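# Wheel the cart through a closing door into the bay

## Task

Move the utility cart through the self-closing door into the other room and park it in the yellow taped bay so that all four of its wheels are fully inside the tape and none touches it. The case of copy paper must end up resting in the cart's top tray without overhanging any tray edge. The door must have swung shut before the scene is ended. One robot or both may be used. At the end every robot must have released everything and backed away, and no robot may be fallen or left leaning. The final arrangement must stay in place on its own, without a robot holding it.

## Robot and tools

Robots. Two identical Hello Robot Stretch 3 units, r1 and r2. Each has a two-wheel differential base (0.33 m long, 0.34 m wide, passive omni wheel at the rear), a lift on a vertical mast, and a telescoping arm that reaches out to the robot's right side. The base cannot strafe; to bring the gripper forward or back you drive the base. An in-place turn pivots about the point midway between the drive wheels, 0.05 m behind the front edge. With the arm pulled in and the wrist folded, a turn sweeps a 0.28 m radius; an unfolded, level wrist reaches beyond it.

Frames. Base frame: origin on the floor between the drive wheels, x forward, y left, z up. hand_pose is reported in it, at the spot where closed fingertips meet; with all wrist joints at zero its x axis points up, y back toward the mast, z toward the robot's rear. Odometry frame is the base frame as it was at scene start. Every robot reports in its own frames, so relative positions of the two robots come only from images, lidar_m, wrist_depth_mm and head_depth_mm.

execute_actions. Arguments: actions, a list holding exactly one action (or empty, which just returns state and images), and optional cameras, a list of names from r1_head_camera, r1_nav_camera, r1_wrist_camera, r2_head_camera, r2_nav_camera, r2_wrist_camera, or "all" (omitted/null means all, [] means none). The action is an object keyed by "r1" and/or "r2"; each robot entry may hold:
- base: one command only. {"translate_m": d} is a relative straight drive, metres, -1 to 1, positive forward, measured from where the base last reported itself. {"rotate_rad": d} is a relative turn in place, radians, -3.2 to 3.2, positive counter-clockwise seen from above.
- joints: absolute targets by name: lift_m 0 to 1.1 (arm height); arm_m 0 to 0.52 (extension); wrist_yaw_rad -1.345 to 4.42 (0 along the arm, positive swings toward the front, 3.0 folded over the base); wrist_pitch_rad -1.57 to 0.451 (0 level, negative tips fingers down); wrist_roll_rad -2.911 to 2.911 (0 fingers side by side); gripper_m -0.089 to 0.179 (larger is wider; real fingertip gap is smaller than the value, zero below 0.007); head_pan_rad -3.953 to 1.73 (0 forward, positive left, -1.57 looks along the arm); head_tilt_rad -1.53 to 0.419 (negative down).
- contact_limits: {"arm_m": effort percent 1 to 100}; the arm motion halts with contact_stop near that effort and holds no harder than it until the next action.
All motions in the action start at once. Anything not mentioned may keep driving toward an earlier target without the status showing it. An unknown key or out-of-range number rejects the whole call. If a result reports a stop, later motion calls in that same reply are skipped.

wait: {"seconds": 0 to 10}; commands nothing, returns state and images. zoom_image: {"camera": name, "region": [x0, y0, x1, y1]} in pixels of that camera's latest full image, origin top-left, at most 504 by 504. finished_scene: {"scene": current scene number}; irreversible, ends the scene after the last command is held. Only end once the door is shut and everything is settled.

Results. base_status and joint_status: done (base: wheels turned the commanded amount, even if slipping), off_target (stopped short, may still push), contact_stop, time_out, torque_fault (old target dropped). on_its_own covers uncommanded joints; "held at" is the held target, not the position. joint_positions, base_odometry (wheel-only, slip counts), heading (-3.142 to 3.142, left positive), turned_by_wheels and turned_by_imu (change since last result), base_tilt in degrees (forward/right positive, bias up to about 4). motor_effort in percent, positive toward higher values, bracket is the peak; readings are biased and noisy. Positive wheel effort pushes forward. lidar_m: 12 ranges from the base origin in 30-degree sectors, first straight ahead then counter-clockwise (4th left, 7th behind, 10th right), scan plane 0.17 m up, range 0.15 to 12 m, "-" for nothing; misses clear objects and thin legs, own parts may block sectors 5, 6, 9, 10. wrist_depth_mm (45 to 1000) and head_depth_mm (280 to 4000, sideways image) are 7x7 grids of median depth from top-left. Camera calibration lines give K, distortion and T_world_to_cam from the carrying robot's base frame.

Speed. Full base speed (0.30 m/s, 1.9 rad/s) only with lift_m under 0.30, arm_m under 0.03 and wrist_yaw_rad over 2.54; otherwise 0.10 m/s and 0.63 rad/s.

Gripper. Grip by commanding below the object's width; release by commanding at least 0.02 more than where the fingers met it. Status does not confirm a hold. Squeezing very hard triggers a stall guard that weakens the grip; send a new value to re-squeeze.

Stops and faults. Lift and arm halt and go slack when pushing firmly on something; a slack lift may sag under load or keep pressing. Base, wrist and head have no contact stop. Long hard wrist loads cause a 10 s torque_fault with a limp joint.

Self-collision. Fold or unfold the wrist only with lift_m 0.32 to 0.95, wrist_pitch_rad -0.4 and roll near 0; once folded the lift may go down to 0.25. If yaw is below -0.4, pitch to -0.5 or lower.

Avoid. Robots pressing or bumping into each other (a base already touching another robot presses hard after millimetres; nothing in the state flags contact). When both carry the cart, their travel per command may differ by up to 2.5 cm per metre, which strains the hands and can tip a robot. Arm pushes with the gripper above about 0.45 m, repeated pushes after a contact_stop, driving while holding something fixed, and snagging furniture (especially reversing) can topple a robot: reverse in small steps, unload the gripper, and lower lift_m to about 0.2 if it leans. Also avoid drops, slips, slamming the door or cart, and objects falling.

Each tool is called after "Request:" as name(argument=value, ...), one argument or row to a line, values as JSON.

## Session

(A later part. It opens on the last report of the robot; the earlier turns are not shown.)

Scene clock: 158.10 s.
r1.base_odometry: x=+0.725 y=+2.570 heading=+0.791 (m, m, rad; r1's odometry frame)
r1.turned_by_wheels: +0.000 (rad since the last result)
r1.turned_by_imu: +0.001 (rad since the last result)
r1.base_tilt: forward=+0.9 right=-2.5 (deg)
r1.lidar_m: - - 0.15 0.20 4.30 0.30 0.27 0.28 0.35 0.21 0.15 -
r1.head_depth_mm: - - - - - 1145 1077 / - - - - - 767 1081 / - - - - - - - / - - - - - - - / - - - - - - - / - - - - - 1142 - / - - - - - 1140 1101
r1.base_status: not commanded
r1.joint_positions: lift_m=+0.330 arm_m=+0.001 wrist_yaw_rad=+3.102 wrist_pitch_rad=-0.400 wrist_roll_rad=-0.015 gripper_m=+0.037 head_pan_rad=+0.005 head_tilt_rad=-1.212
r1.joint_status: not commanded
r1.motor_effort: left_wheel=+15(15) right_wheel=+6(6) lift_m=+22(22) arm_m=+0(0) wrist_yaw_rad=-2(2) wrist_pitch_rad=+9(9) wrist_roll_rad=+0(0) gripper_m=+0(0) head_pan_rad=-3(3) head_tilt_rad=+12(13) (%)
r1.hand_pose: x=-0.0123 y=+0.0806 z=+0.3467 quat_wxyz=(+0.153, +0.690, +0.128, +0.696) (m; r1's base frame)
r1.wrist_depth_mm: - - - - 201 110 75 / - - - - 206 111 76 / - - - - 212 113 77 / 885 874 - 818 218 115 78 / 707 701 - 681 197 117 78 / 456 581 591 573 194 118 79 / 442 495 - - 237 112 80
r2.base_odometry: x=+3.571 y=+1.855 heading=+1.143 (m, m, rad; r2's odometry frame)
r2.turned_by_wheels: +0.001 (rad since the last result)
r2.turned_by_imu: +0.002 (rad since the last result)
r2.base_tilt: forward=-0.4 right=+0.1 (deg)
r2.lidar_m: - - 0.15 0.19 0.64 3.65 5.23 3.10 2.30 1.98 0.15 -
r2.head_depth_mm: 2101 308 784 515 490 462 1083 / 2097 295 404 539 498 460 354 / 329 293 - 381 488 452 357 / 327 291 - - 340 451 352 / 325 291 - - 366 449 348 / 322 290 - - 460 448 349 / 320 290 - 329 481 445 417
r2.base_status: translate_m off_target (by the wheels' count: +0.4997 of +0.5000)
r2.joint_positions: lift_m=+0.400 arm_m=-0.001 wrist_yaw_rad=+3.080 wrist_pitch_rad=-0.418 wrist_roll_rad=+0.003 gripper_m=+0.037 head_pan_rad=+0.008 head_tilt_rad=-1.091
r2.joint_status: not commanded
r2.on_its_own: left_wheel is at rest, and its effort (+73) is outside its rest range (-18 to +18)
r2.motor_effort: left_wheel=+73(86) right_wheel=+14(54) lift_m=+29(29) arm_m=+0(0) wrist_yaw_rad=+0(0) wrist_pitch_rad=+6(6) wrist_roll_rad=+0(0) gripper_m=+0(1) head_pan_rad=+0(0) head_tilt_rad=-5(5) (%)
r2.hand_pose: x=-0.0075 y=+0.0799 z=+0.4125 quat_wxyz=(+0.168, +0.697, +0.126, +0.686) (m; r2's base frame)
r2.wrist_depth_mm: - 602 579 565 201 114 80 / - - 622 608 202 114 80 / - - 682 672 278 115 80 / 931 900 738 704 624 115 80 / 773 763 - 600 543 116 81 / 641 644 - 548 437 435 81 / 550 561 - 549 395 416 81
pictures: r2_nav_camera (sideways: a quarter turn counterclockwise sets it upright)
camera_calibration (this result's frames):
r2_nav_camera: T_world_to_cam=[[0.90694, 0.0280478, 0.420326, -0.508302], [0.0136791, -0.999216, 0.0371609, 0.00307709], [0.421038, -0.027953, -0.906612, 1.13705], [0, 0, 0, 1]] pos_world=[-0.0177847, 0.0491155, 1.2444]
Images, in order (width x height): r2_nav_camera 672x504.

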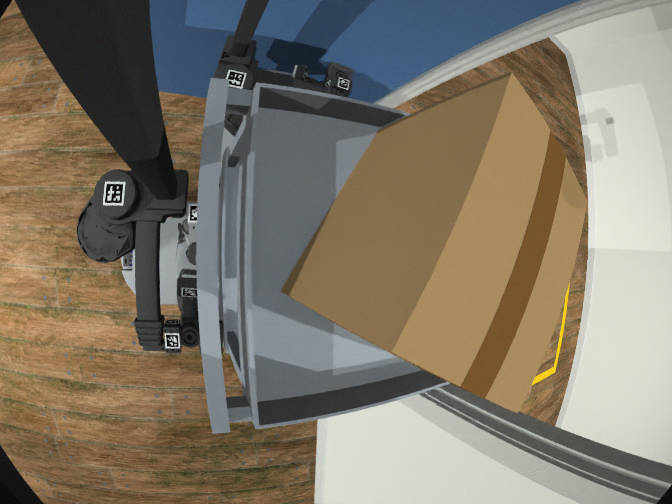

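Request:
execute_actions(
  actions=[
    {"r2":{"base":{"translate_m":0.2}}},
  ],
  cameras=["r2_nav_camera","r1_nav_camera"],
)

Scene clock: 170.20 s.
r1.base_odometry: x=+0.725 y=+2.570 heading=+0.791 (m, m, rad; r1's odometry frame)
r1.turned_by_wheels: +0.000 (rad since the last result)
r1.turned_by_imu: +0.001 (rad since the last result)
r1.base_tilt: forward=+0.9 right=-2.5 (deg)
r1.lidar_m: - - 0.15 0.20 4.33 2.95 0.38 0.27 0.33 0.21 0.15 -
r1.head_depth_mm: - - - - - 1141 1075 / - - - - - 779 1085 / - - - - - - - / - - - - - - - / - - - - - - - / - - - - - 1146 - / - - - - - 1142 1104
r1.base_status: not commanded
r1.joint_positions: lift_m=+0.330 arm_m=+0.001 wrist_yaw_rad=+3.102 wrist_pitch_rad=-0.400 wrist_roll_rad=-0.015 gripper_m=+0.037 head_pan_rad=+0.005 head_tilt_rad=-1.214
r1.joint_status: not commanded
r1.motor_effort: left_wheel=+12(15) right_wheel=+5(6) lift_m=+22(22) arm_m=+0(0) wrist_yaw_rad=-2(2) wrist_pitch_rad=+9(9) wrist_roll_rad=+0(0) gripper_m=+0(1) head_pan_rad=-3(3) head_tilt_rad=+13(14) (%)
r1.hand_pose: x=-0.0123 y=+0.0806 z=+0.3467 quat_wxyz=(+0.153, +0.690, +0.128, +0.696) (m; r1's base frame)
r1.wrist_depth_mm: - - - - 200 110 75 / - - - - 206 111 76 / - - - - 212 113 77 / 884 875 - 813 219 115 78 / 706 694 - 684 197 116 78 / 585 581 601 562 194 118 79 / 500 501 - - 238 112 80
r2.base_odometry: x=+3.653 y=+2.037 heading=+1.144 (m, m, rad; r2's odometry frame)
r2.turned_by_wheels: +0.001 (rad since the last result)
r2.turned_by_imu: +0.002 (rad since the last result)
r2.base_tilt: forward=-0.4 right=+0.1 (deg)
r2.lidar_m: - - 0.15 0.19 0.48 3.65 5.42 3.11 2.31 1.22 0.15 -
r2.head_depth_mm: 2075 1799 1629 518 470 450 390 / 2116 297 539 546 497 460 354 / 2079 293 - 428 494 457 357 / 327 291 - - 402 451 352 / 325 291 - - 358 450 350 / 323 290 - - 403 447 350 / 320 290 - 314 473 446 432
r2.base_status: translate_m off_target (by the wheels' count: +0.1997 of +0.2000)
r2.joint_positions: lift_m=+0.400 arm_m=-0.001 wrist_yaw_rad=+3.080 wrist_pitch_rad=-0.418 wrist_roll_rad=+0.003 gripper_m=+0.037 head_pan_rad=+0.008 head_tilt_rad=-1.091
r2.joint_status: not commanded
r2.on_its_own: left_wheel is at rest, and its effort (+76) is outside its rest range (-18 to +18)
r2.motor_effort: left_wheel=+76(100) right_wheel=+15(35) lift_m=+28(28) arm_m=+0(0) wrist_yaw_rad=+0(0) wrist_pitch_rad=+6(6) wrist_roll_rad=+0(1) gripper_m=+0(0) head_pan_rad=+0(0) head_tilt_rad=-5(5) (%)
r2.hand_pose: x=-0.0075 y=+0.0799 z=+0.4125 quat_wxyz=(+0.168, +0.697, +0.126, +0.686) (m; r2's base frame)
r2.wrist_depth_mm: 582 575 563 554 200 115 81 / 629 623 591 586 203 116 82 / 695 667 667 660 292 117 82 / 861 742 667 686 693 117 82 / 756 747 - 557 740 118 82 / 641 653 - 492 449 460 83 / 564 560 - 486 389 420 83
pictures: r1_nav_camera (sideways: a quarter turn counterclockwise sets it upright), r2_nav_camera (sideways: a quarter turn counterclockwise sets it upright)
camera_calibration (this result's frames):
r1_nav_camera: T_world_to_cam=[[0.926192, 0.0123787, 0.376848, -0.453476], [0.0210787, -0.999598, -0.0189709, 0.078261], [0.376462, 0.0255142, -0.926081, 1.16215], [0, 0, 0, 1]] pos_world=[-0.0191495, 0.0541916, 1.24862]
r2_nav_camera: T_world_to_cam=[[0.90694, 0.0280479, 0.420326, -0.508302], [0.0136792, -0.999216, 0.0371609, 0.00307709], [0.421038, -0.027953, -0.906612, 1.13705], [0, 0, 0, 1]] pos_world=[-0.0177847, 0.0491155, 1.2444]
Images, in order (width x height): r1_nav_camera 672x504, r2_nav_camera 672x504.

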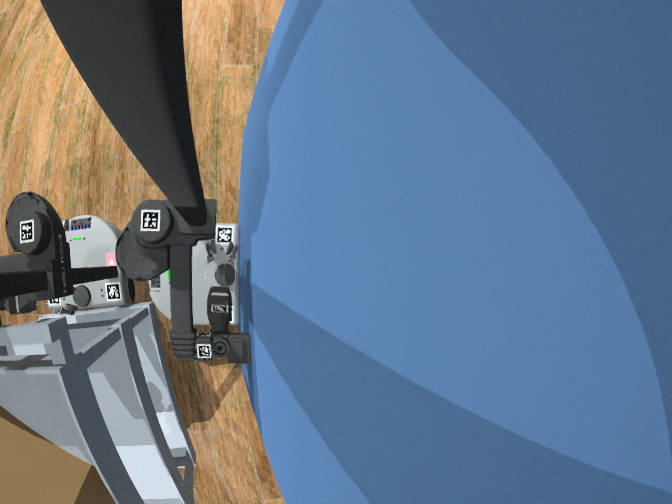

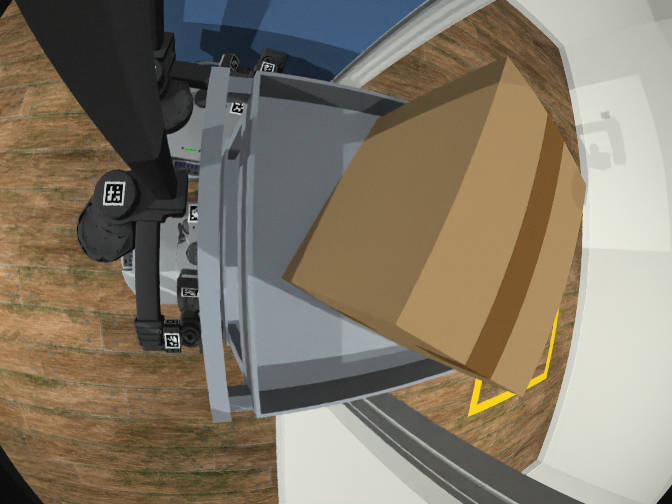

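Request:
execute_actions(
  actions=[
    {"r2":{"base":{"translate_m":0.75}}},
  ],
  cameras=["r2_nav_camera"],
)

Scene clock: 180.07 s.
r1.base_odometry: x=+0.725 y=+2.570 heading=+0.791 (m, m, rad; r1's odometry frame)
r1.turned_by_wheels: +0.000 (rad since the last result)
r1.turned_by_imu: +0.001 (rad since the last result)
r1.base_tilt: forward=+0.8 right=-2.6 (deg)
r1.lidar_m: - - 0.15 0.20 4.32 2.95 2.21 0.93 0.79 0.21 0.15 -
r1.head_depth_mm: - - - - - 1142 1080 / - - - - - 779 1079 / - - - - - - - / - - - - - - - / - - - - - - - / - - - - - 1141 - / - - - - - 1143 1106
r1.base_status: not commanded
r1.joint_positions: lift_m=+0.330 arm_m=+0.001 wrist_yaw_rad=+3.102 wrist_pitch_rad=-0.400 wrist_roll_rad=-0.015 gripper_m=+0.037 head_pan_rad=+0.005 head_tilt_rad=-1.214
r1.joint_status: not commanded
r1.motor_effort: left_wheel=+12(12) right_wheel=+6(5) lift_m=+22(22) arm_m=+0(0) wrist_yaw_rad=-2(2) wrist_pitch_rad=+9(9) wrist_roll_rad=+0(0) gripper_m=-1(0) head_pan_rad=-3(3) head_tilt_rad=+13(13) (%)
r1.hand_pose: x=-0.0123 y=+0.0806 z=+0.3467 quat_wxyz=(+0.153, +0.690, +0.128, +0.696) (m; r1's base frame)
r1.wrist_depth_mm: - - - - 201 109 75 / - - - - 206 111 76 / - - - - 213 113 77 / 890 891 - 815 219 115 78 / 717 698 - 674 198 117 78 / 585 577 597 570 194 118 79 / 502 502 - - 238 112 80
r2.base_odometry: x=+3.964 y=+2.720 heading=+1.144 (m, m, rad; r2's odometry frame)
r2.turned_by_wheels: +0.000 (rad since the last result)
r2.turned_by_imu: +0.005 (rad since the last result)
r2.base_tilt: forward=-0.5 right=+0.3 (deg)
r2.lidar_m: - - 0.15 0.19 0.68 0.79 6.16 0.47 0.45 1.29 2.36 -
r2.head_depth_mm: 2118 1848 1641 1469 1335 1219 1124 / 2076 1839 1621 1454 1292 453 379 / 2092 622 585 536 495 452 353 / 2062 295 346 500 493 450 349 / 2055 292 - 342 471 449 349 / 322 290 - - 336 442 350 / 320 291 - - 338 446 373
r2.base_status: done
r2.joint_positions: lift_m=+0.400 arm_m=-0.001 wrist_yaw_rad=+3.082 wrist_pitch_rad=-0.418 wrist_roll_rad=+0.003 gripper_m=+0.037 head_pan_rad=+0.008 head_tilt_rad=-1.091
r2.joint_status: not commanded
r2.on_its_own: right_wheel is at rest, and its effort (+24) is outside its rest range (-18 to +18)
r2.motor_effort: left_wheel=+11(98) right_wheel=+24(39) lift_m=+28(28) arm_m=+0(0) wrist_yaw_rad=-3(8) wrist_pitch_rad=+6(6) wrist_roll_rad=+0(0) gripper_m=+0(0) head_pan_rad=+1(0) head_tilt_rad=-4(5) (%)
r2.hand_pose: x=-0.0078 y=+0.0799 z=+0.4125 quat_wxyz=(+0.168, +0.697, +0.126, +0.686) (m; r2's base frame)
r2.wrist_depth_mm: 528 550 - - 203 111 77 / 555 593 - - 204 112 77 / 601 636 - - 372 112 77 / 663 680 964 978 945 112 77 / 709 739 - 797 515 112 77 / 645 635 - 630 487 472 77 / 558 570 - 545 394 413 77
pictures: r2_nav_camera (sideways: a quarter turn counterclockwise sets it upright)
camera_calibration (this result's frames):
r2_nav_camera: T_world_to_cam=[[0.906944, 0.0280478, 0.420317, -0.508291], [0.0136795, -0.999216, 0.0371609, 0.00307716], [0.421029, -0.0279531, -0.906616, 1.13706], [0, 0, 0, 1]] pos_world=[-0.0177853, 0.0491154, 1.2444]
Images, in order (width x height): r2_nav_camera 672x504.

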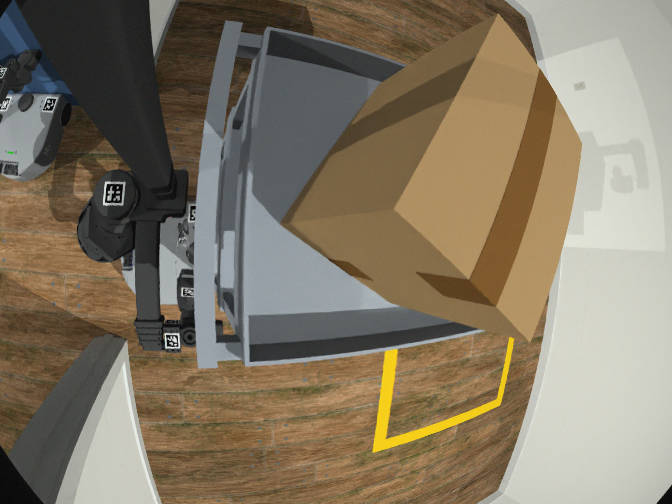

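Request:
execute_actions(
  actions=[
    {"r2":{"base":{"translate_m":0.93}},"r1":{"base":{"translate_m":-0.9}}},
  ],
  cameras=[],
)

Request:
execute_actions(
  actions=[
    {"r2":{"base":{"translate_m":-0.3},"joints":{"lift_m":0.27}},"r1":{"base":{"translate_m":-0.25}}},
  ],
  cameras=["r2_nav_camera","r1_nav_camera"],
)

Scene clock: 193.03 s.
r1.base_odometry: x=+0.092 y=+1.930 heading=+0.791 (m, m, rad; r1's odometry frame)
r1.turned_by_wheels: +0.000 (rad since the last result)
r1.turned_by_imu: -0.002 (rad since the last result)
r1.base_tilt: forward=+0.8 right=-2.6 (deg)
r1.lidar_m: 1.32 2.93 3.73 5.31 2.95 2.01 1.88 0.71 0.48 0.31 0.30 0.44
r1.head_depth_mm: 984 981 933 890 849 950 1079 / 1356 1450 1471 1347 1244 1157 1086 / 1891 1737 1548 1403 1274 1175 - / 1959 1739 1539 1395 1270 1182 - / 1988 1737 1553 1395 1271 1178 - / 1969 1739 1546 1392 1263 1169 1105 / 1974 1734 1554 1401 1266 1167 1092
r1.base_status: done
r1.joint_positions: lift_m=+0.330 arm_m=+0.001 wrist_yaw_rad=+3.102 wrist_pitch_rad=-0.400 wrist_roll_rad=-0.015 gripper_m=+0.037 head_pan_rad=-0.006 head_tilt_rad=-1.179
r1.joint_status: not commanded
r1.motor_effort: left_wheel=+1(10) right_wheel=-1(7) lift_m=+22(22) arm_m=+0(0) wrist_yaw_rad=-3(1) wrist_pitch_rad=+9(9) wrist_roll_rad=+0(0) gripper_m=-1(1) head_pan_rad=+5(8) head_tilt_rad=+0(14) (%)
r1.hand_pose: x=-0.0123 y=+0.0806 z=+0.3467 quat_wxyz=(+0.153, +0.690, +0.128, +0.696) (m; r1's base frame)
r1.wrist_depth_mm: - - - - - - - / - - - - - - - / - - - - - - - / 905 882 - 860 837 820 810 / 715 706 - 682 697 664 652 / 592 581 599 566 561 552 545 / 503 502 - - 483 478 472
r2.base_odometry: x=+4.349 y=+3.566 heading=+1.144 (m, m, rad; r2's odometry frame)
r2.turned_by_wheels: +0.000 (rad since the last result)
r2.turned_by_imu: +0.006 (rad since the last result)
r2.base_tilt: forward=-0.4 right=+0.2 (deg)
r2.lidar_m: - - 0.15 0.19 1.68 1.33 1.29 1.27 1.80 2.28 2.40 -
r2.head_depth_mm: 1612 1815 1630 1467 1327 1216 1116 / 1611 1797 1632 1461 1321 1212 - / 1603 1784 1606 1457 1301 1174 382 / 1531 679 593 534 493 450 352 / 1503 306 377 492 491 449 349 / 1495 287 307 373 471 448 351 / 321 291 - 306 368 441 374
r2.base_status: done
r2.joint_positions: lift_m=+0.400 arm_m=-0.001 wrist_yaw_rad=+3.082 wrist_pitch_rad=-0.418 wrist_roll_rad=+0.003 gripper_m=+0.037 head_pan_rad=+0.008 head_tilt_rad=-1.091
r2.joint_status: not commanded
r2.on_its_own: right_wheel is at rest, and its effort (+19) is outside its rest range (-18 to +18)
r2.motor_effort: left_wheel=+16(32) right_wheel=+19(31) lift_m=+28(28) arm_m=+0(0) wrist_yaw_rad=+0(2) wrist_pitch_rad=+6(6) wrist_roll_rad=+0(1) gripper_m=+0(0) head_pan_rad=+0(0) head_tilt_rad=-5(5) (%)
r2.hand_pose: x=-0.0078 y=+0.0799 z=+0.4125 quat_wxyz=(+0.168, +0.697, +0.126, +0.686) (m; r2's base frame)
r2.wrist_depth_mm: - - - - 202 111 77 / - - - - 204 112 77 / - - - - 437 112 77 / 918 928 955 948 965 112 77 / 775 753 - 769 551 112 77 / 650 647 - 620 482 470 77 / 557 564 - 579 392 417 77
pictures: none
No camera images: the call's "cameras" was empty. Leave "cameras" out to get every camera's image.

Scene clock: 196.70 s.
r1.base_odometry: x=-0.084 y=+1.753 heading=+0.791 (m, m, rad; r1's odometry frame)
r1.turned_by_wheels: +0.000 (rad since the last result)
r1.turned_by_imu: +0.000 (rad since the last result)
r1.base_tilt: forward=+0.9 right=-2.5 (deg)
r1.lidar_m: 1.35 3.16 4.08 5.30 2.56 1.75 1.63 0.75 0.51 0.48 0.48 0.62
r1.head_depth_mm: 1054 1103 1149 1203 1248 1149 1075 / 1425 1501 1500 1389 1268 1180 1084 / 1924 1741 1549 1382 1270 1180 - / 1972 1730 1540 1394 1267 1179 - / 1977 1735 1553 1395 1271 1182 - / 1971 1732 1540 1396 1277 1166 1107 / 1996 1748 1545 1401 1271 1170 1090
r1.base_status: done
r1.joint_positions: lift_m=+0.330 arm_m=+0.001 wrist_yaw_rad=+3.102 wrist_pitch_rad=-0.400 wrist_roll_rad=-0.015 gripper_m=+0.037 head_pan_rad=-0.006 head_tilt_rad=-1.179
r1.joint_status: not commanded
r1.motor_effort: left_wheel=+2(1) right_wheel=-2(5) lift_m=+22(22) arm_m=+0(0) wrist_yaw_rad=-1(1) wrist_pitch_rad=+9(9) wrist_roll_rad=+0(0) gripper_m=-1(0) head_pan_rad=+5(4) head_tilt_rad=+0(0) (%)
r1.hand_pose: x=-0.0123 y=+0.0806 z=+0.3467 quat_wxyz=(+0.153, +0.690, +0.128, +0.696) (m; r1's base frame)
r1.wrist_depth_mm: - - - - - - - / - - - - - - - / - - - - - - - / 895 896 - 852 836 828 815 / 705 703 - 680 698 663 656 / 590 580 597 568 560 555 550 / 500 499 - - 485 480 473
r2.base_odometry: x=+4.225 y=+3.293 heading=+1.144 (m, m, rad; r2's odometry frame)
r2.turned_by_wheels: +0.000 (rad since the last result)
r2.turned_by_imu: -0.001 (rad since the last result)
r2.base_tilt: forward=-0.5 right=+0.2 (deg)
r2.lidar_m: 0.35 0.36 0.49 2.47 1.27 1.03 1.00 0.98 1.35 2.28 2.38 1.94
r2.head_depth_mm: 1929 1864 1639 1468 1330 1215 1121 / 1909 1830 1629 1461 1333 1215 1121 / 1914 1823 1614 1444 1310 1200 - / 790 679 534 810 1265 1205 - / 542 640 599 878 1176 1193 - / 464 536 570 878 1174 1190 1123 / 407 473 538 869 1174 1189 1101
r2.base_status: done
r2.joint_positions: lift_m=+0.270 arm_m=-0.001 wrist_yaw_rad=+3.081 wrist_pitch_rad=-0.418 wrist_roll_rad=+0.003 gripper_m=+0.037 head_pan_rad=+0.008 head_tilt_rad=-1.091
r2.joint_status: all done
r2.motor_effort: left_wheel=-1(14) right_wheel=+1(14) lift_m=+24(23) arm_m=+0(1) wrist_yaw_rad=+0(2) wrist_pitch_rad=+6(6) wrist_roll_rad=+0(0) gripper_m=+0(0) head_pan_rad=+1(0) head_tilt_rad=-5(4) (%)
r2.hand_pose: x=-0.0077 y=+0.0799 z=+0.2827 quat_wxyz=(+0.168, +0.697, +0.126, +0.686) (m; r2's base frame)
r2.wrist_depth_mm: - - - - - - - / - - - - - - - / 920 929 944 957 993 - 481 / 711 703 725 735 748 744 423 / 588 585 - 599 602 575 504 / 491 509 - 518 510 515 507 / 442 - - - 424 448 441
pictures: r1_nav_camera (sideways: a quarter turn counterclockwise sets it upright), r2_nav_camera (sideways: a quarter turn counterclockwise sets it upright)
camera_calibration (this result's frames):
r1_nav_camera: T_world_to_cam=[[0.912431, 0.00215421, 0.409226, -0.495562], [0.0106058, -0.999775, -0.0183844, 0.0775621], [0.409094, 0.0211146, -0.912248, 1.14399], [0, 0, 0, 1]] pos_world=[-0.0166545, 0.0544574, 1.24782]
r2_nav_camera: T_world_to_cam=[[0.906944, 0.0280474, 0.420317, -0.508291], [0.013679, -0.999216, 0.0371609, 0.00307716], [0.42103, -0.0279533, -0.906616, 1.13706], [0, 0, 0, 1]] pos_world=[-0.0177852, 0.0491155, 1.2444]
Images, in order (width x height): r1_nav_camera 672x504, r2_nav_camera 672x504.

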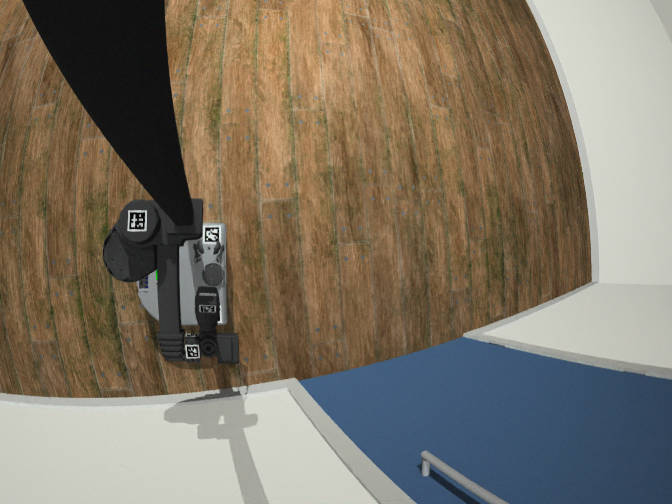

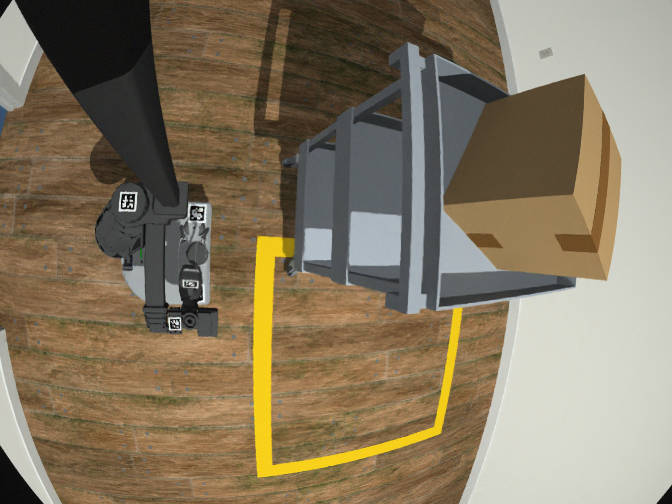

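Request:
execute_actions(
  actions=[
    {"r2":{"base":{"rotate_rad":1.53}}},
  ],
  cameras=[],
)

Request:
execute_actions(
  actions=[
    {"r2":{"base":{"translate_m":0.72}}},
  ],
  cameras=[],
)

Request:
execute_actions(
  actions=[
    {"r2":{"base":{"rotate_rad":-1.55}}},
  ],
  cameras=[],
)

Request:
execute_actions(
  actions=[
    {"r2":{"base":{"translate_m":0.6}}},
  ],
  cameras=[],
)

Request:
execute_actions(
  actions=[
    {"r2":{"base":{"rotate_rad":-1.45},"joints":{"lift_m":0.4}}},
  ],
  cameras=[],
)

Request:
execute_actions(
  actions=[
    {"r2":{"base":{"translate_m":0.87}}},
  ],
  cameras=[],
)

Request:
execute_actions(
  actions=[
    {"r2":{"base":{"translate_m":-0.55},"joints":{"lift_m":0.27,"head_tilt_rad":-0.9}}},
  ],
  cameras=["r2_nav_camera"],
)

Scene clock: 203.83 s.
r1.base_odometry: x=-0.084 y=+1.753 heading=+0.791 (m, m, rad; r1's odometry frame)
r1.turned_by_wheels: +0.000 (rad since the last result)
r1.turned_by_imu: +0.001 (rad since the last result)
r1.base_tilt: forward=+0.8 right=-2.5 (deg)
r1.lidar_m: 1.34 3.14 4.08 5.29 2.57 1.75 1.64 0.75 0.51 0.48 0.48 0.62
r1.head_depth_mm: 1049 1101 1151 1209 1228 1152 1076 / 1422 1490 1506 1398 1268 1175 1085 / 1915 1738 1547 1395 1268 1178 - / 1969 1739 1537 1393 1275 1176 - / 2001 1746 1534 1394 1264 1181 - / 1974 1734 1540 1389 1265 1168 1113 / 1983 1732 1543 1396 1278 1168 1090
r1.base_status: not commanded
r1.joint_positions: lift_m=+0.330 arm_m=+0.001 wrist_yaw_rad=+3.102 wrist_pitch_rad=-0.400 wrist_roll_rad=-0.015 gripper_m=+0.037 head_pan_rad=-0.006 head_tilt_rad=-1.179
r1.joint_status: not commanded
r1.motor_effort: left_wheel=+2(2) right_wheel=-1(1) lift_m=+22(22) arm_m=+0(0) wrist_yaw_rad=-1(1) wrist_pitch_rad=+9(9) wrist_roll_rad=+0(0) gripper_m=+0(1) head_pan_rad=+4(4) head_tilt_rad=+0(1) (%)
r1.hand_pose: x=-0.0123 y=+0.0806 z=+0.3467 quat_wxyz=(+0.153, +0.690, +0.128, +0.696) (m; r1's base frame)
r1.wrist_depth_mm: - - - - - - - / - - - - - - - / - - - - - - - / 915 893 - 851 841 822 816 / 719 697 - 683 696 661 646 / 591 577 597 570 562 551 550 / 503 498 - - 479 480 471
r2.base_odometry: x=+4.225 y=+3.293 heading=+2.673 (m, m, rad; r2's odometry frame)
r2.turned_by_wheels: +1.530 (rad since the last result)
r2.turned_by_imu: +1.549 (rad since the last result)
r2.base_tilt: forward=-0.4 right=+0.1 (deg)
r2.lidar_m: 2.47 1.32 1.04 1.00 1.04 1.30 2.27 2.36 1.96 0.35 0.36 0.48
r2.head_depth_mm: 2118 1835 1634 1470 1139 1056 1087 / 2102 1833 1644 1454 1289 1210 1111 / 2100 1825 1614 1447 1310 1204 - / 2055 1816 1608 1446 1314 1197 - / 2067 1818 1591 1434 1303 1193 - / 2051 1779 1592 1427 1302 1191 1124 / 2034 1793 1595 1423 1303 1192 1093
r2.base_status: done
r2.joint_positions: lift_m=+0.270 arm_m=-0.001 wrist_yaw_rad=+3.081 wrist_pitch_rad=-0.418 wrist_roll_rad=+0.003 gripper_m=+0.037 head_pan_rad=+0.008 head_tilt_rad=-1.091
r2.joint_status: not commanded
r2.motor_effort: left_wheel=-4(14) right_wheel=+3(12) lift_m=+24(23) arm_m=-1(0) wrist_yaw_rad=+0(1) wrist_pitch_rad=+6(6) wrist_roll_rad=+0(0) gripper_m=+1(0) head_pan_rad=+0(1) head_tilt_rad=-5(5) (%)
r2.hand_pose: x=-0.0077 y=+0.0799 z=+0.2827 quat_wxyz=(+0.168, +0.697, +0.126, +0.686) (m; r2's base frame)
r2.wrist_depth_mm: 832 846 931 934 937 950 900 / 904 920 - - - - - / 900 921 962 984 963 - - / 701 711 723 732 749 766 752 / 579 585 - 605 597 606 609 / 489 510 - 516 511 502 509 / 441 - - - 426 438 443
pictures: none
No camera images: the call's "cameras" was empty. Leave "cameras" out to get every camera's image.

Scene clock: 208.03 s.
r1.base_odometry: x=-0.084 y=+1.753 heading=+0.791 (m, m, rad; r1's odometry frame)
r1.turned_by_wheels: +0.000 (rad since the last result)
r1.turned_by_imu: +0.001 (rad since the last result)
r1.base_tilt: forward=+0.9 right=-2.4 (deg)
r1.lidar_m: 1.35 3.17 4.08 5.30 2.56 1.74 1.63 0.75 0.51 0.48 0.48 0.62
r1.head_depth_mm: 1055 1103 1153 1205 1234 1145 1076 / 1423 1486 1485 1384 1273 1175 1094 / 1931 1739 1538 1392 1271 1178 - / 1988 1727 1545 1394 1270 1177 - / 1973 1728 1555 1398 1264 1179 - / 1968 1712 1551 1393 1270 1164 1113 / 1977 1748 1559 1406 1266 1173 1090
r1.base_status: not commanded
r1.joint_positions: lift_m=+0.330 arm_m=+0.001 wrist_yaw_rad=+3.102 wrist_pitch_rad=-0.400 wrist_roll_rad=-0.015 gripper_m=+0.037 head_pan_rad=-0.006 head_tilt_rad=-1.179
r1.joint_status: not commanded
r1.motor_effort: left_wheel=+1(2) right_wheel=-2(0) lift_m=+22(22) arm_m=+0(0) wrist_yaw_rad=-1(2) wrist_pitch_rad=+9(9) wrist_roll_rad=+0(0) gripper_m=+0(0) head_pan_rad=+4(4) head_tilt_rad=-1(0) (%)
r1.hand_pose: x=-0.0123 y=+0.0806 z=+0.3467 quat_wxyz=(+0.153, +0.690, +0.128, +0.696) (m; r1's base frame)
r1.wrist_depth_mm: - - - - - - - / - - - - - - - / - - - - - - - / 894 883 - 858 842 826 812 / 712 701 - 678 700 659 652 / 584 575 597 569 566 555 551 / 500 496 - - 482 477 473
r2.base_odometry: x=+3.582 y=+3.618 heading=+2.673 (m, m, rad; r2's odometry frame)
r2.turned_by_wheels: +0.000 (rad since the last result)
r2.turned_by_imu: +0.004 (rad since the last result)
r2.base_tilt: forward=-0.5 right=+0.3 (deg)
r2.lidar_m: 1.75 1.32 0.96 0.92 1.04 1.42 2.98 0.47 0.45 1.89 1.96 1.81
r2.head_depth_mm: 1800 1852 1639 1463 1325 1220 1126 / 1800 1845 1624 1462 1331 1212 1116 / 1789 1811 1622 1453 1315 1208 - / 1750 1810 1615 1447 1318 1200 - / 1765 1805 1597 1437 1302 1198 - / 1763 1799 1592 1430 1291 1195 1131 / 1763 1787 1588 1424 1302 1188 1101
r2.base_status: done
r2.joint_positions: lift_m=+0.270 arm_m=-0.001 wrist_yaw_rad=+3.081 wrist_pitch_rad=-0.418 wrist_roll_rad=+0.003 gripper_m=+0.037 head_pan_rad=+0.008 head_tilt_rad=-1.091
r2.joint_status: not commanded
r2.motor_effort: left_wheel=-4(10) right_wheel=+3(11) lift_m=+23(24) arm_m=+0(0) wrist_yaw_rad=+0(1) wrist_pitch_rad=+6(6) wrist_roll_rad=+0(1) gripper_m=+0(0) head_pan_rad=+0(1) head_tilt_rad=-5(4) (%)
r2.hand_pose: x=-0.0076 y=+0.0799 z=+0.2827 quat_wxyz=(+0.168, +0.697, +0.126, +0.686) (m; r2's base frame)
r2.wrist_depth_mm: 906 914 857 855 871 898 882 / - - 925 965 942 965 - / 912 903 937 973 977 - - / 702 727 739 740 740 737 765 / 577 587 - 595 602 604 614 / 499 512 - 512 513 511 515 / 436 - - - 425 438 435
pictures: none
No camera images: the call's "cameras" was empty. Leave "cameras" out to get every camera's image.

Scene clock: 210.20 s.
r1.base_odometry: x=-0.084 y=+1.753 heading=+0.791 (m, m, rad; r1's odometry frame)
r1.turned_by_wheels: +0.000 (rad since the last result)
r1.turned_by_imu: +0.000 (rad since the last result)
r1.base_tilt: forward=+0.9 right=-2.4 (deg)
r1.lidar_m: 1.34 3.17 4.09 5.29 2.56 1.74 1.64 0.75 0.51 0.48 0.48 0.62
r1.head_depth_mm: 1052 1104 1145 1211 1236 1147 1074 / 1427 1492 1488 1386 1275 1181 1086 / 1925 1733 1539 1398 1279 1185 - / 1991 1738 1542 1390 1272 1173 - / 1978 1749 1563 1393 1274 1182 - / 1959 1740 1549 1396 1271 1166 1116 / 1969 1724 1543 1400 1274 1170 1090
r1.base_status: not commanded
r1.joint_positions: lift_m=+0.330 arm_m=+0.001 wrist_yaw_rad=+3.102 wrist_pitch_rad=-0.400 wrist_roll_rad=-0.015 gripper_m=+0.037 head_pan_rad=-0.006 head_tilt_rad=-1.179
r1.joint_status: not commanded
r1.motor_effort: left_wheel=+1(2) right_wheel=-1(2) lift_m=+22(22) arm_m=+0(0) wrist_yaw_rad=-1(1) wrist_pitch_rad=+9(9) wrist_roll_rad=+0(0) gripper_m=-1(1) head_pan_rad=+5(4) head_tilt_rad=+0(0) (%)
r1.hand_pose: x=-0.0123 y=+0.0806 z=+0.3467 quat_wxyz=(+0.153, +0.690, +0.128, +0.696) (m; r1's base frame)
r1.wrist_depth_mm: - - - - - - - / - - - - - - - / - - - - - - - / 896 882 - 850 842 831 816 / 712 702 - 686 704 651 653 / 591 582 593 568 565 553 546 / 504 497 - - 482 477 475
r2.base_odometry: x=+3.582 y=+3.618 heading=+1.123 (m, m, rad; r2's odometry frame)
r2.turned_by_wheels: -1.550 (rad since the last result)
r2.turned_by_imu: -1.569 (rad since the last result)
r2.base_tilt: forward=-0.5 right=+0.0 (deg)
r2.lidar_m: 1.88 1.97 1.80 1.75 1.29 0.95 0.92 1.05 1.42 2.98 0.47 0.46
r2.head_depth_mm: 803 1128 1025 926 1187 1218 1125 / 1909 1743 1369 1305 1275 1214 1113 / 1931 1816 1614 1453 1319 1206 - / 1928 1806 1612 1448 1307 1213 - / 1922 1798 1604 1436 1309 1199 - / 1899 1785 1584 1427 1304 1192 1121 / 1896 1775 1579 1435 1307 1180 1101
r2.base_status: done
r2.joint_positions: lift_m=+0.270 arm_m=-0.001 wrist_yaw_rad=+3.081 wrist_pitch_rad=-0.418 wrist_roll_rad=+0.003 gripper_m=+0.037 head_pan_rad=+0.008 head_tilt_rad=-1.091
r2.joint_status: not commanded
r2.motor_effort: left_wheel=+4(18) right_wheel=-3(11) lift_m=+24(23) arm_m=-1(0) wrist_yaw_rad=-2(0) wrist_pitch_rad=+6(6) wrist_roll_rad=-1(0) gripper_m=+0(1) head_pan_rad=+0(0) head_tilt_rad=-5(5) (%)
r2.hand_pose: x=-0.0076 y=+0.0798 z=+0.2827 quat_wxyz=(+0.168, +0.697, +0.126, +0.686) (m; r2's base frame)
r2.wrist_depth_mm: - - - - - - - / - - - - - - - / 916 933 950 965 960 - - / 712 708 711 731 745 751 756 / 574 580 - 601 603 601 610 / 487 508 - 520 512 506 513 / 439 - - - 420 436 444
pictures: none
No camera images: the call's "cameras" was empty. Leave "cameras" out to get every camera's image.

Scene clock: 213.77 s.
r1.base_odometry: x=-0.084 y=+1.753 heading=+0.791 (m, m, rad; r1's odometry frame)
r1.turned_by_wheels: +0.000 (rad since the last result)
r1.turned_by_imu: +0.001 (rad since the last result)
r1.base_tilt: forward=+0.8 right=-2.4 (deg)
r1.lidar_m: 1.34 3.17 4.07 5.31 2.57 1.75 1.63 0.75 0.51 0.48 0.48 0.62
r1.head_depth_mm: 1057 1097 1158 1208 1237 1151 1075 / 1425 1503 1499 1396 1270 1189 1089 / 1947 1741 1540 1393 1280 1184 - / 1984 1737 1533 1398 1273 1184 - / 1963 1723 1555 1393 1265 1182 - / 1987 1728 1539 1395 1281 1170 1103 / 1987 1747 1544 1398 1267 1171 1090
r1.base_status: not commanded
r1.joint_positions: lift_m=+0.330 arm_m=+0.001 wrist_yaw_rad=+3.102 wrist_pitch_rad=-0.400 wrist_roll_rad=-0.015 gripper_m=+0.037 head_pan_rad=-0.006 head_tilt_rad=-1.179
r1.joint_status: not commanded
r1.motor_effort: left_wheel=+2(2) right_wheel=-2(1) lift_m=+22(22) arm_m=+0(0) wrist_yaw_rad=-2(2) wrist_pitch_rad=+9(9) wrist_roll_rad=+0(0) gripper_m=-2(0) head_pan_rad=+4(5) head_tilt_rad=+0(0) (%)
r1.hand_pose: x=-0.0123 y=+0.0806 z=+0.3467 quat_wxyz=(+0.153, +0.690, +0.128, +0.696) (m; r1's base frame)
r1.wrist_depth_mm: - - - - - - - / - - - - - - - / - - - - - - - / 908 889 - 859 851 830 819 / 723 699 - 688 699 667 652 / 591 579 594 568 561 558 544 / 502 500 - - 480 478 471
r2.base_odometry: x=+3.842 y=+4.159 heading=+1.124 (m, m, rad; r2's odometry frame)
r2.turned_by_wheels: +0.000 (rad since the last result)
r2.turned_by_imu: +0.003 (rad since the last result)
r2.base_tilt: forward=-0.5 right=+0.1 (deg)
r2.lidar_m: 1.28 1.34 1.79 1.74 1.81 1.57 1.51 1.67 0.32 0.31 0.32 0.43
r2.head_depth_mm: 1298 1577 1645 1467 834 1042 978 / 1294 1580 1635 1460 1317 1180 1103 / 1293 1561 1623 1445 1314 1210 - / 1289 1569 1597 1443 1306 1192 - / 1296 1574 1617 1443 1298 1200 - / 1297 1570 1594 1426 1305 1194 1127 / 1288 1560 1583 1417 1290 1192 1099
r2.base_status: done
r2.joint_positions: lift_m=+0.270 arm_m=-0.001 wrist_yaw_rad=+3.081 wrist_pitch_rad=-0.418 wrist_roll_rad=+0.003 gripper_m=+0.037 head_pan_rad=+0.008 head_tilt_rad=-1.091
r2.joint_status: not commanded
r2.motor_effort: left_wheel=+4(17) right_wheel=-3(6) lift_m=+23(24) arm_m=+0(1) wrist_yaw_rad=+0(0) wrist_pitch_rad=+6(6) wrist_roll_rad=+0(0) gripper_m=+0(0) head_pan_rad=-1(0) head_tilt_rad=-5(5) (%)
r2.hand_pose: x=-0.0076 y=+0.0798 z=+0.2827 quat_wxyz=(+0.168, +0.697, +0.126, +0.686) (m; r2's base frame)
r2.wrist_depth_mm: - - - - - - - / - - - - - - - / 916 899 922 967 980 - - / 702 716 716 731 744 752 746 / 579 586 - 591 599 596 614 / 490 512 - 516 516 510 512 / 441 - - - 423 440 440
pictures: none
No camera images: the call's "cameras" was empty. Leave "cameras" out to get every camera's image.

Scene clock: 216.57 s.
r1.base_odometry: x=-0.084 y=+1.753 heading=+0.791 (m, m, rad; r1's odometry frame)
r1.turned_by_wheels: +0.000 (rad since the last result)
r1.turned_by_imu: +0.000 (rad since the last result)
r1.base_tilt: forward=+0.9 right=-2.5 (deg)
r1.lidar_m: 1.34 3.15 4.06 5.31 2.56 1.74 1.63 0.75 0.51 0.48 0.48 0.62
r1.head_depth_mm: 1055 1100 1153 1207 1225 1149 1074 / 1423 1499 1498 1393 1265 1173 1086 / 1925 1722 1539 1397 1269 1178 - / 1971 1733 1559 1398 1268 1184 - / 1977 1736 1561 1396 1276 1177 - / 1972 1746 1538 1395 1270 1167 1110 / 2008 1744 1552 1399 1274 1166 1090
r1.base_status: not commanded
r1.joint_positions: lift_m=+0.330 arm_m=+0.001 wrist_yaw_rad=+3.102 wrist_pitch_rad=-0.400 wrist_roll_rad=-0.015 gripper_m=+0.037 head_pan_rad=-0.006 head_tilt_rad=-1.179
r1.joint_status: not commanded
r1.motor_effort: left_wheel=+2(2) right_wheel=-2(1) lift_m=+22(22) arm_m=+0(0) wrist_yaw_rad=-1(2) wrist_pitch_rad=+9(9) wrist_roll_rad=+0(0) gripper_m=-1(0) head_pan_rad=+4(4) head_tilt_rad=-1(1) (%)
r1.hand_pose: x=-0.0123 y=+0.0806 z=+0.3467 quat_wxyz=(+0.153, +0.690, +0.128, +0.696) (m; r1's base frame)
r1.wrist_depth_mm: - - - - - - - / - - - - - - - / - - - - - - - / 907 883 - 861 844 827 814 / 706 710 - 682 696 664 648 / 589 586 597 568 561 555 549 / 499 503 - - 481 474 472
r2.base_odometry: x=+3.842 y=+4.159 heading=-0.326 (m, m, rad; r2's odometry frame)
r2.turned_by_wheels: -1.450 (rad since the last result)
r2.turned_by_imu: -1.470 (rad since the last result)
r2.base_tilt: forward=-0.5 right=+0.2 (deg)
r2.lidar_m: 0.31 0.33 1.30 1.29 1.40 1.75 1.74 1.89 1.54 1.52 0.40 0.31
r2.head_depth_mm: 358 557 613 561 1297 1218 1118 / 331 377 580 569 993 1212 - / 333 367 458 873 1109 1213 - / 341 402 493 869 1145 1205 - / 362 443 553 869 1157 1203 - / 397 505 587 870 1147 1191 1113 / 728 667 593 868 1160 1184 1088
r2.base_status: done
r2.joint_positions: lift_m=+0.400 arm_m=-0.001 wrist_yaw_rad=+3.081 wrist_pitch_rad=-0.418 wrist_roll_rad=+0.003 gripper_m=+0.037 head_pan_rad=+0.008 head_tilt_rad=-1.091
r2.joint_status: all done
r2.motor_effort: left_wheel=+4(15) right_wheel=-3(10) lift_m=+29(29) arm_m=-1(1) wrist_yaw_rad=-1(2) wrist_pitch_rad=+6(6) wrist_roll_rad=+0(0) gripper_m=+0(1) head_pan_rad=+0(0) head_tilt_rad=-5(5) (%)
r2.hand_pose: x=-0.0076 y=+0.0798 z=+0.4125 quat_wxyz=(+0.168, +0.697, +0.126, +0.686) (m; r2's base frame)
r2.wrist_depth_mm: - - - - - - - / - - - - - - - / - - - - - - - / 922 938 963 975 - - 958 / 759 761 - 779 803 784 462 / 648 652 - 647 667 676 451 / 546 557 - 560 554 581 405
pictures: none
No camera images: the call's "cameras" was empty. Leave "cameras" out to get every camera's image.

Scene clock: 226.23 s.
r1.base_odometry: x=-0.084 y=+1.753 heading=+0.791 (m, m, rad; r1's odometry frame)
r1.turned_by_wheels: +0.000 (rad since the last result)
r1.turned_by_imu: +0.001 (rad since the last result)
r1.base_tilt: forward=+0.9 right=-2.5 (deg)
r1.lidar_m: 1.34 3.18 4.08 5.28 2.57 1.74 1.63 0.75 0.51 0.48 0.49 0.62
r1.head_depth_mm: 1054 1101 1153 1214 1231 1152 1079 / 1422 1498 1509 1395 1278 1177 1091 / 1944 1734 1548 1391 1266 1179 - / 1987 1737 1545 1393 1272 1183 - / 1991 1733 1552 1390 1265 1180 - / 1987 1734 1537 1402 1265 1172 1112 / 1998 1738 1551 1403 1271 1160 1092
r1.base_status: not commanded
r1.joint_positions: lift_m=+0.330 arm_m=+0.001 wrist_yaw_rad=+3.102 wrist_pitch_rad=-0.400 wrist_roll_rad=-0.015 gripper_m=+0.037 head_pan_rad=-0.006 head_tilt_rad=-1.179
r1.joint_status: not commanded
r1.motor_effort: left_wheel=+2(2) right_wheel=-1(2) lift_m=+22(22) arm_m=+0(0) wrist_yaw_rad=-2(1) wrist_pitch_rad=+9(9) wrist_roll_rad=+0(0) gripper_m=-1(2) head_pan_rad=+4(4) head_tilt_rad=+0(0) (%)
r1.hand_pose: x=-0.0123 y=+0.0806 z=+0.3467 quat_wxyz=(+0.153, +0.690, +0.128, +0.696) (m; r1's base frame)
r1.wrist_depth_mm: - - - - - - - / - - - - - - - / - - - - - - - / 890 881 - 869 833 824 810 / 713 705 - 685 696 662 651 / 592 580 596 563 561 558 546 / 504 500 - - 483 479 469
r2.base_odometry: x=+4.666 y=+3.880 heading=-0.326 (m, m, rad; r2's odometry frame)
r2.turned_by_wheels: +0.000 (rad since the last result)
r2.turned_by_imu: +0.000 (rad since the last result)
r2.base_tilt: forward=-0.4 right=+0.2 (deg)
r2.lidar_m: - - 0.15 0.18 1.27 1.94 2.60 2.07 1.74 1.65 0.15 -
r2.head_depth_mm: 2012 1846 1634 481 444 1216 1126 / 2025 1832 546 522 485 1193 - / 2047 622 585 544 494 732 - / 333 343 459 533 491 468 - / 324 291 310 360 472 460 - / 322 290 - - 315 395 1089 / 319 290 - - - 435 1068
r2.base_status: done
r2.joint_positions: lift_m=+0.400 arm_m=-0.001 wrist_yaw_rad=+3.079 wrist_pitch_rad=-0.418 wrist_roll_rad=+0.003 gripper_m=+0.037 head_pan_rad=+0.008 head_tilt_rad=-1.092
r2.joint_status: not commanded
r2.motor_effort: left_wheel=+7(48) right_wheel=-1(41) lift_m=+27(29) arm_m=+0(1) wrist_yaw_rad=+2(36) wrist_pitch_rad=+6(6) wrist_roll_rad=+0(0) gripper_m=+0(0) head_pan_rad=+0(1) head_tilt_rad=-5(5) (%)
r2.hand_pose: x=-0.0071 y=+0.0799 z=+0.4126 quat_wxyz=(+0.169, +0.697, +0.125, +0.686) (m; r2's base frame)
r2.wrist_depth_mm: - - - 363 193 132 100 / - - - - 199 134 102 / - - - - - 137 103 / 949 928 927 927 635 141 105 / 776 760 - 583 568 581 108 / 635 655 - 586 489 485 469 / 556 558 - 553 395 413 415
pictures: none
No camera images: the call's "cameras" was empty. Leave "cameras" out to get every camera's image.

Scene clock: 230.37 s.
r1.base_odometry: x=-0.084 y=+1.753 heading=+0.791 (m, m, rad; r1's odometry frame)
r1.turned_by_wheels: +0.000 (rad since the last result)
r1.turned_by_imu: +0.001 (rad since the last result)
r1.base_tilt: forward=+0.8 right=-2.4 (deg)
r1.lidar_m: 1.35 3.17 4.07 5.28 2.56 1.74 1.63 0.75 0.51 0.48 0.48 0.62
r1.head_depth_mm: 1051 1104 1149 1206 1232 1147 1077 / 1435 1502 1487 1383 1264 1178 1090 / 1924 1740 1537 1388 1268 1185 - / 1968 1718 1550 1395 1269 1179 - / 1976 1738 1545 1399 1275 1181 - / 1964 1729 1547 1399 1275 1170 1116 / 1981 1743 1555 1397 1274 1170 1088
r1.base_status: not commanded
r1.joint_positions: lift_m=+0.330 arm_m=+0.001 wrist_yaw_rad=+3.102 wrist_pitch_rad=-0.400 wrist_roll_rad=-0.015 gripper_m=+0.037 head_pan_rad=-0.006 head_tilt_rad=-1.179
r1.joint_status: not commanded
r1.motor_effort: left_wheel=+2(2) right_wheel=-1(2) lift_m=+22(22) arm_m=+0(0) wrist_yaw_rad=-1(2) wrist_pitch_rad=+9(9) wrist_roll_rad=+0(0) gripper_m=-1(0) head_pan_rad=+5(4) head_tilt_rad=+0(0) (%)
r1.hand_pose: x=-0.0123 y=+0.0806 z=+0.3467 quat_wxyz=(+0.153, +0.690, +0.128, +0.696) (m; r1's base frame)
r1.wrist_depth_mm: - - - - - - - / - - - - - - - / - - - - - - - / 899 901 - 858 847 824 809 / 706 698 - 683 704 664 651 / 583 583 591 567 555 561 548 / 498 500 - - 481 473 470
r2.base_odometry: x=+4.145 y=+4.056 heading=-0.326 (m, m, rad; r2's odometry frame)
r2.turned_by_wheels: +0.000 (rad since the last result)
r2.turned_by_imu: -0.002 (rad since the last result)
r2.base_tilt: forward=-0.5 right=+0.0 (deg)
r2.lidar_m: 0.62 0.62 1.26 1.24 1.35 2.05 2.06 1.99 1.58 1.56 1.74 2.57
r2.head_depth_mm: 2435 2439 1975 1673 1430 1263 1131 / 2459 2336 1908 1659 1444 1264 1131 / 2407 843 896 1548 1408 1257 1128 / 980 874 1125 1092 1350 1246 1124 / 628 712 753 1056 1331 1260 1120 / 555 652 732 1046 1300 1235 1119 / 576 678 722 1022 1262 1242 1114
r2.base_status: done
r2.joint_positions: lift_m=+0.270 arm_m=-0.001 wrist_yaw_rad=+3.079 wrist_pitch_rad=-0.418 wrist_roll_rad=+0.003 gripper_m=+0.037 head_pan_rad=+0.008 head_tilt_rad=-0.901
r2.joint_status: all done
r2.motor_effort: left_wheel=+2(11) right_wheel=-1(8) lift_m=+24(27) arm_m=+0(0) wrist_yaw_rad=+1(2) wrist_pitch_rad=+6(6) wrist_roll_rad=+0(0) gripper_m=-1(0) head_pan_rad=+0(0) head_tilt_rad=+1(20) (%)
r2.hand_pose: x=-0.0072 y=+0.0799 z=+0.2827 quat_wxyz=(+0.169, +0.697, +0.125, +0.686) (m; r2's base frame)
r2.wrist_depth_mm: - - - - - - - / - - - - - - - / 928 915 958 952 980 - - / 712 711 737 728 748 755 767 / 579 586 - 608 593 604 592 / 492 508 - 524 505 507 505 / 441 - - - 419 438 442
pictures: r2_nav_camera (sideways: a quarter turn counterclockwise sets it upright)
camera_calibration (this result's frames):
r2_nav_camera: T_world_to_cam=[[0.81133, 0.0272502, 0.583953, -0.720868], [0.00656476, -0.999275, 0.0375103, 0.00265639], [0.584552, -0.0265997, -0.81092, 1.01169], [0, 0, 0, 1]] pos_world=[-0.00653851, 0.0492088, 1.24125]
Images, in order (width x height): r2_nav_camera 672x504.

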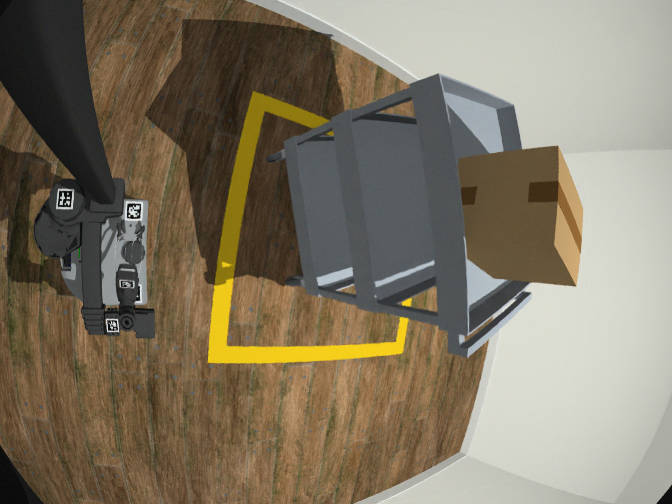

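Request:
execute_actions(
  actions=[
    {"r2":{"base":{"rotate_rad":-1.3},"joints":{"wrist_pitch_rad":-0.1,"lift_m":0.2}}},
  ],
  cameras=["r2_wrist_camera"],
)

Scene clock: 235.80 s.
r1.base_odometry: x=-0.084 y=+1.753 heading=+0.791 (m, m, rad; r1's odometry frame)
r1.turned_by_wheels: +0.000 (rad since the last result)
r1.turned_by_imu: +0.001 (rad since the last result)
r1.base_tilt: forward=+0.8 right=-2.5 (deg)
r1.lidar_m: 1.34 3.16 4.09 5.29 2.57 1.74 1.64 0.75 0.51 0.48 0.48 0.62
r1.head_depth_mm: 1055 1106 1148 1202 1228 1151 1077 / 1428 1492 1497 1403 1275 1182 1081 / 1920 1736 1544 1393 1271 1187 - / 1955 1735 1556 1393 1268 1182 - / 1976 1727 1548 1392 1271 1183 - / 1974 1737 1545 1393 1272 1169 1109 / 1985 1728 1558 1407 1266 1173 1090
r1.base_status: not commanded
r1.joint_positions: lift_m=+0.330 arm_m=+0.001 wrist_yaw_rad=+3.102 wrist_pitch_rad=-0.400 wrist_roll_rad=-0.015 gripper_m=+0.037 head_pan_rad=-0.006 head_tilt_rad=-1.179
r1.joint_status: not commanded
r1.motor_effort: left_wheel=+2(2) right_wheel=-1(1) lift_m=+22(22) arm_m=+0(0) wrist_yaw_rad=-2(1) wrist_pitch_rad=+9(9) wrist_roll_rad=+0(0) gripper_m=-1(2) head_pan_rad=+4(4) head_tilt_rad=+0(0) (%)
r1.hand_pose: x=-0.0123 y=+0.0806 z=+0.3467 quat_wxyz=(+0.153, +0.690, +0.128, +0.696) (m; r1's base frame)
r1.wrist_depth_mm: - - - - - - - / - - - - - - - / - - - - - - - / 905 881 - 859 839 829 804 / 716 705 - 682 692 662 655 / 590 582 590 567 563 558 550 / 500 503 - - 475 477 473
r2.base_odometry: x=+4.145 y=+4.056 heading=-1.626 (m, m, rad; r2's odometry frame)
r2.turned_by_wheels: -1.300 (rad since the last result)
r2.turned_by_imu: -1.316 (rad since the last result)
r2.base_tilt: forward=-0.4 right=+0.2 (deg)
r2.lidar_m: 1.66 1.99 0.63 0.62 0.65 1.25 1.26 1.57 2.06 2.09 1.70 1.56
r2.head_depth_mm: 1424 1653 1857 1668 1446 1267 1132 / 1502 1710 1923 1660 1430 1258 1134 / 1537 1787 1948 1647 1435 1254 1126 / 1608 1871 1955 1629 1416 1256 1124 / 1628 1902 1915 1620 1408 1248 1122 / 1638 1954 1938 1628 1411 1240 1113 / 1708 2030 1901 1628 1397 1241 1113
r2.base_status: done
r2.joint_positions: lift_m=+0.200 arm_m=-0.001 wrist_yaw_rad=+3.079 wrist_pitch_rad=-0.123 wrist_roll_rad=+0.003 gripper_m=+0.037 head_pan_rad=+0.008 head_tilt_rad=-0.901
r2.joint_status: all done
r2.motor_effort: left_wheel=+4(16) right_wheel=-3(10) lift_m=+24(26) arm_m=+0(0) wrist_yaw_rad=+1(1) wrist_pitch_rad=+8(9) wrist_roll_rad=+0(0) gripper_m=+0(0) head_pan_rad=+0(0) head_tilt_rad=+0(0) (%)
r2.hand_pose: x=-0.0056 y=+0.1068 z=+0.2834 quat_wxyz=(+0.066, +0.708, +0.022, +0.703) (m; r2's base frame)
r2.wrist_depth_mm: - - - 602 597 - - / - - - - - - - / - - - - - - - / - - 672 684 686 - - / 834 812 - 867 803 868 904 / 615 613 - 634 670 651 655 / 492 496 - 504 495 510 524
pictures: r2_wrist_camera
camera_calibration (this result's frames):
r2_wrist_camera: T_world_to_cam=[[0.997424, -0.0692017, 0.0188844, 0.00762159], [0.00165308, -0.241018, -0.970519, 0.349549], [0.0717131, 0.96805, -0.240283, 0.130245], [0, 0, 0, 1]] pos_world=[-0.0175201, -0.0413085, 0.370396]
Images, in order (width x height): r2_wrist_camera 644x364.

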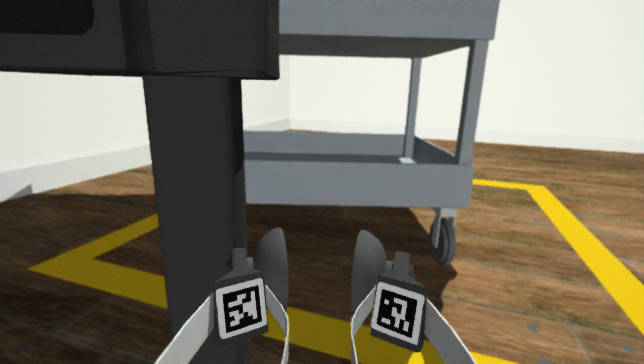

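Reverse along the cart side to see the end.

Request:
execute_actions(
  actions=[
    {"r2":{"base":{"translate_m":-0.55},"joints":{"head_pan_rad":1.3}}},
  ],
  cameras=["r2_wrist_camera","r2_head_camera"],
)

Scene clock: 240.30 s.
r1.base_odometry: x=-0.084 y=+1.753 heading=+0.791 (m, m, rad; r1's odometry frame)
r1.turned_by_wheels: +0.000 (rad since the last result)
r1.turned_by_imu: +0.001 (rad since the last result)
r1.base_tilt: forward=+0.9 right=-2.5 (deg)
r1.lidar_m: 1.35 3.16 4.05 5.31 2.57 1.75 1.63 0.75 0.51 0.48 0.48 0.62
r1.head_depth_mm: 1054 1102 1142 1205 1221 1158 1072 / 1431 1493 1489 1394 1274 1176 1088 / 1933 1731 1548 1389 1267 1188 - / 1963 1720 1549 1390 1271 1184 - / 1965 1740 1544 1397 1278 1174 - / 1953 1729 1549 1401 1275 1167 1108 / 1976 1735 1542 1396 1270 1162 1095
r1.base_status: not commanded
r1.joint_positions: lift_m=+0.330 arm_m=+0.001 wrist_yaw_rad=+3.102 wrist_pitch_rad=-0.400 wrist_roll_rad=-0.015 gripper_m=+0.037 head_pan_rad=-0.006 head_tilt_rad=-1.179
r1.joint_status: not commanded
r1.motor_effort: left_wheel=+2(2) right_wheel=-1(2) lift_m=+22(22) arm_m=+0(0) wrist_yaw_rad=-2(1) wrist_pitch_rad=+9(9) wrist_roll_rad=+0(0) gripper_m=+0(0) head_pan_rad=+4(4) head_tilt_rad=+0(0) (%)
r1.hand_pose: x=-0.0123 y=+0.0806 z=+0.3467 quat_wxyz=(+0.153, +0.690, +0.128, +0.696) (m; r1's base frame)
r1.wrist_depth_mm: - - - - - - - / - - - - - - - / - - - - - - - / 907 895 - 855 824 817 810 / 717 694 - 690 698 665 655 / 595 580 596 567 567 555 547 / 501 498 - - 483 477 472
r2.base_odometry: x=+4.175 y=+4.606 heading=-1.626 (m, m, rad; r2's odometry frame)
r2.turned_by_wheels: +0.000 (rad since the last result)
r2.turned_by_imu: -0.002 (rad since the last result)
r2.base_tilt: forward=-0.4 right=+0.2 (deg)
r2.lidar_m: 2.18 0.88 0.69 1.13 0.80 0.74 0.74 0.93 1.84 1.87 2.25 2.06
r2.head_depth_mm: 757 823 1244 1444 1440 1268 1136 / 1083 840 1207 1402 1418 1262 1130 / 1071 905 1165 1360 1396 1255 1124 / 1067 926 1217 1398 1382 1256 1131 / 2698 2287 1875 1625 1417 1253 1137 / 2607 2330 1949 1641 1408 1253 1146 / 1954 2000 1862 1625 1406 1261 -
r2.base_status: done
r2.joint_positions: lift_m=+0.200 arm_m=-0.001 wrist_yaw_rad=+3.079 wrist_pitch_rad=-0.122 wrist_roll_rad=+0.003 gripper_m=+0.037 head_pan_rad=+1.293 head_tilt_rad=-0.901
r2.joint_status: all done
r2.motor_effort: left_wheel=+5(10) right_wheel=-3(10) lift_m=+23(23) arm_m=+0(1) wrist_yaw_rad=+1(1) wrist_pitch_rad=+8(8) wrist_roll_rad=+0(0) gripper_m=+0(1) head_pan_rad=+3(39) head_tilt_rad=+0(0) (%)
r2.hand_pose: x=-0.0057 y=+0.1068 z=+0.2836 quat_wxyz=(+0.066, +0.708, +0.021, +0.703) (m; r2's base frame)
r2.wrist_depth_mm: - - - - - 624 634 / 664 812 - - - - - / 679 814 - - - - - / 672 869 - - - 709 710 / 689 781 - 851 846 910 890 / 607 628 - 650 664 672 659 / 496 497 - 508 494 516 526
pictures: r2_head_camera (sideways: a quarter turn clockwise sets it upright), r2_wrist_camera
camera_calibration (this result's frames):
r2_head_camera: T_world_to_cam=[[-0.211326, -0.770922, -0.60085, 0.800912], [-0.956446, 0.289759, -0.0353829, 0.0525314], [0.201379, 0.567203, -0.798578, 1.00028], [0, 0, 0, 1]] pos_world=[0.0180611, 0.0348566, 1.28189]
r2_wrist_camera: T_world_to_cam=[[0.997441, -0.0689535, 0.0188791, 0.00765976], [0.00176573, -0.240234, -0.970713, 0.349718], [0.0714695, 0.968263, -0.239498, 0.130001], [0, 0, 0, 1]] pos_world=[-0.0175488, -0.041333, 0.370467]
Images, in order (width x height): r2_head_camera 896x504, r2_wrist_camera 644x364.

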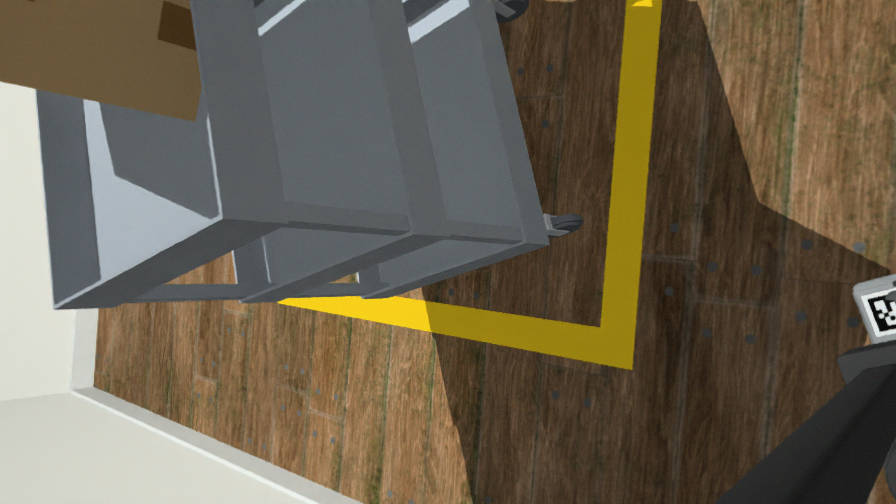

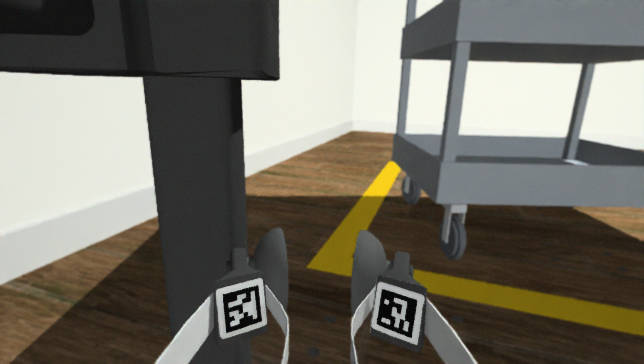

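Inside.

Request:
finished_scene(
  scene=2,
)

The scene is finished: the task was done.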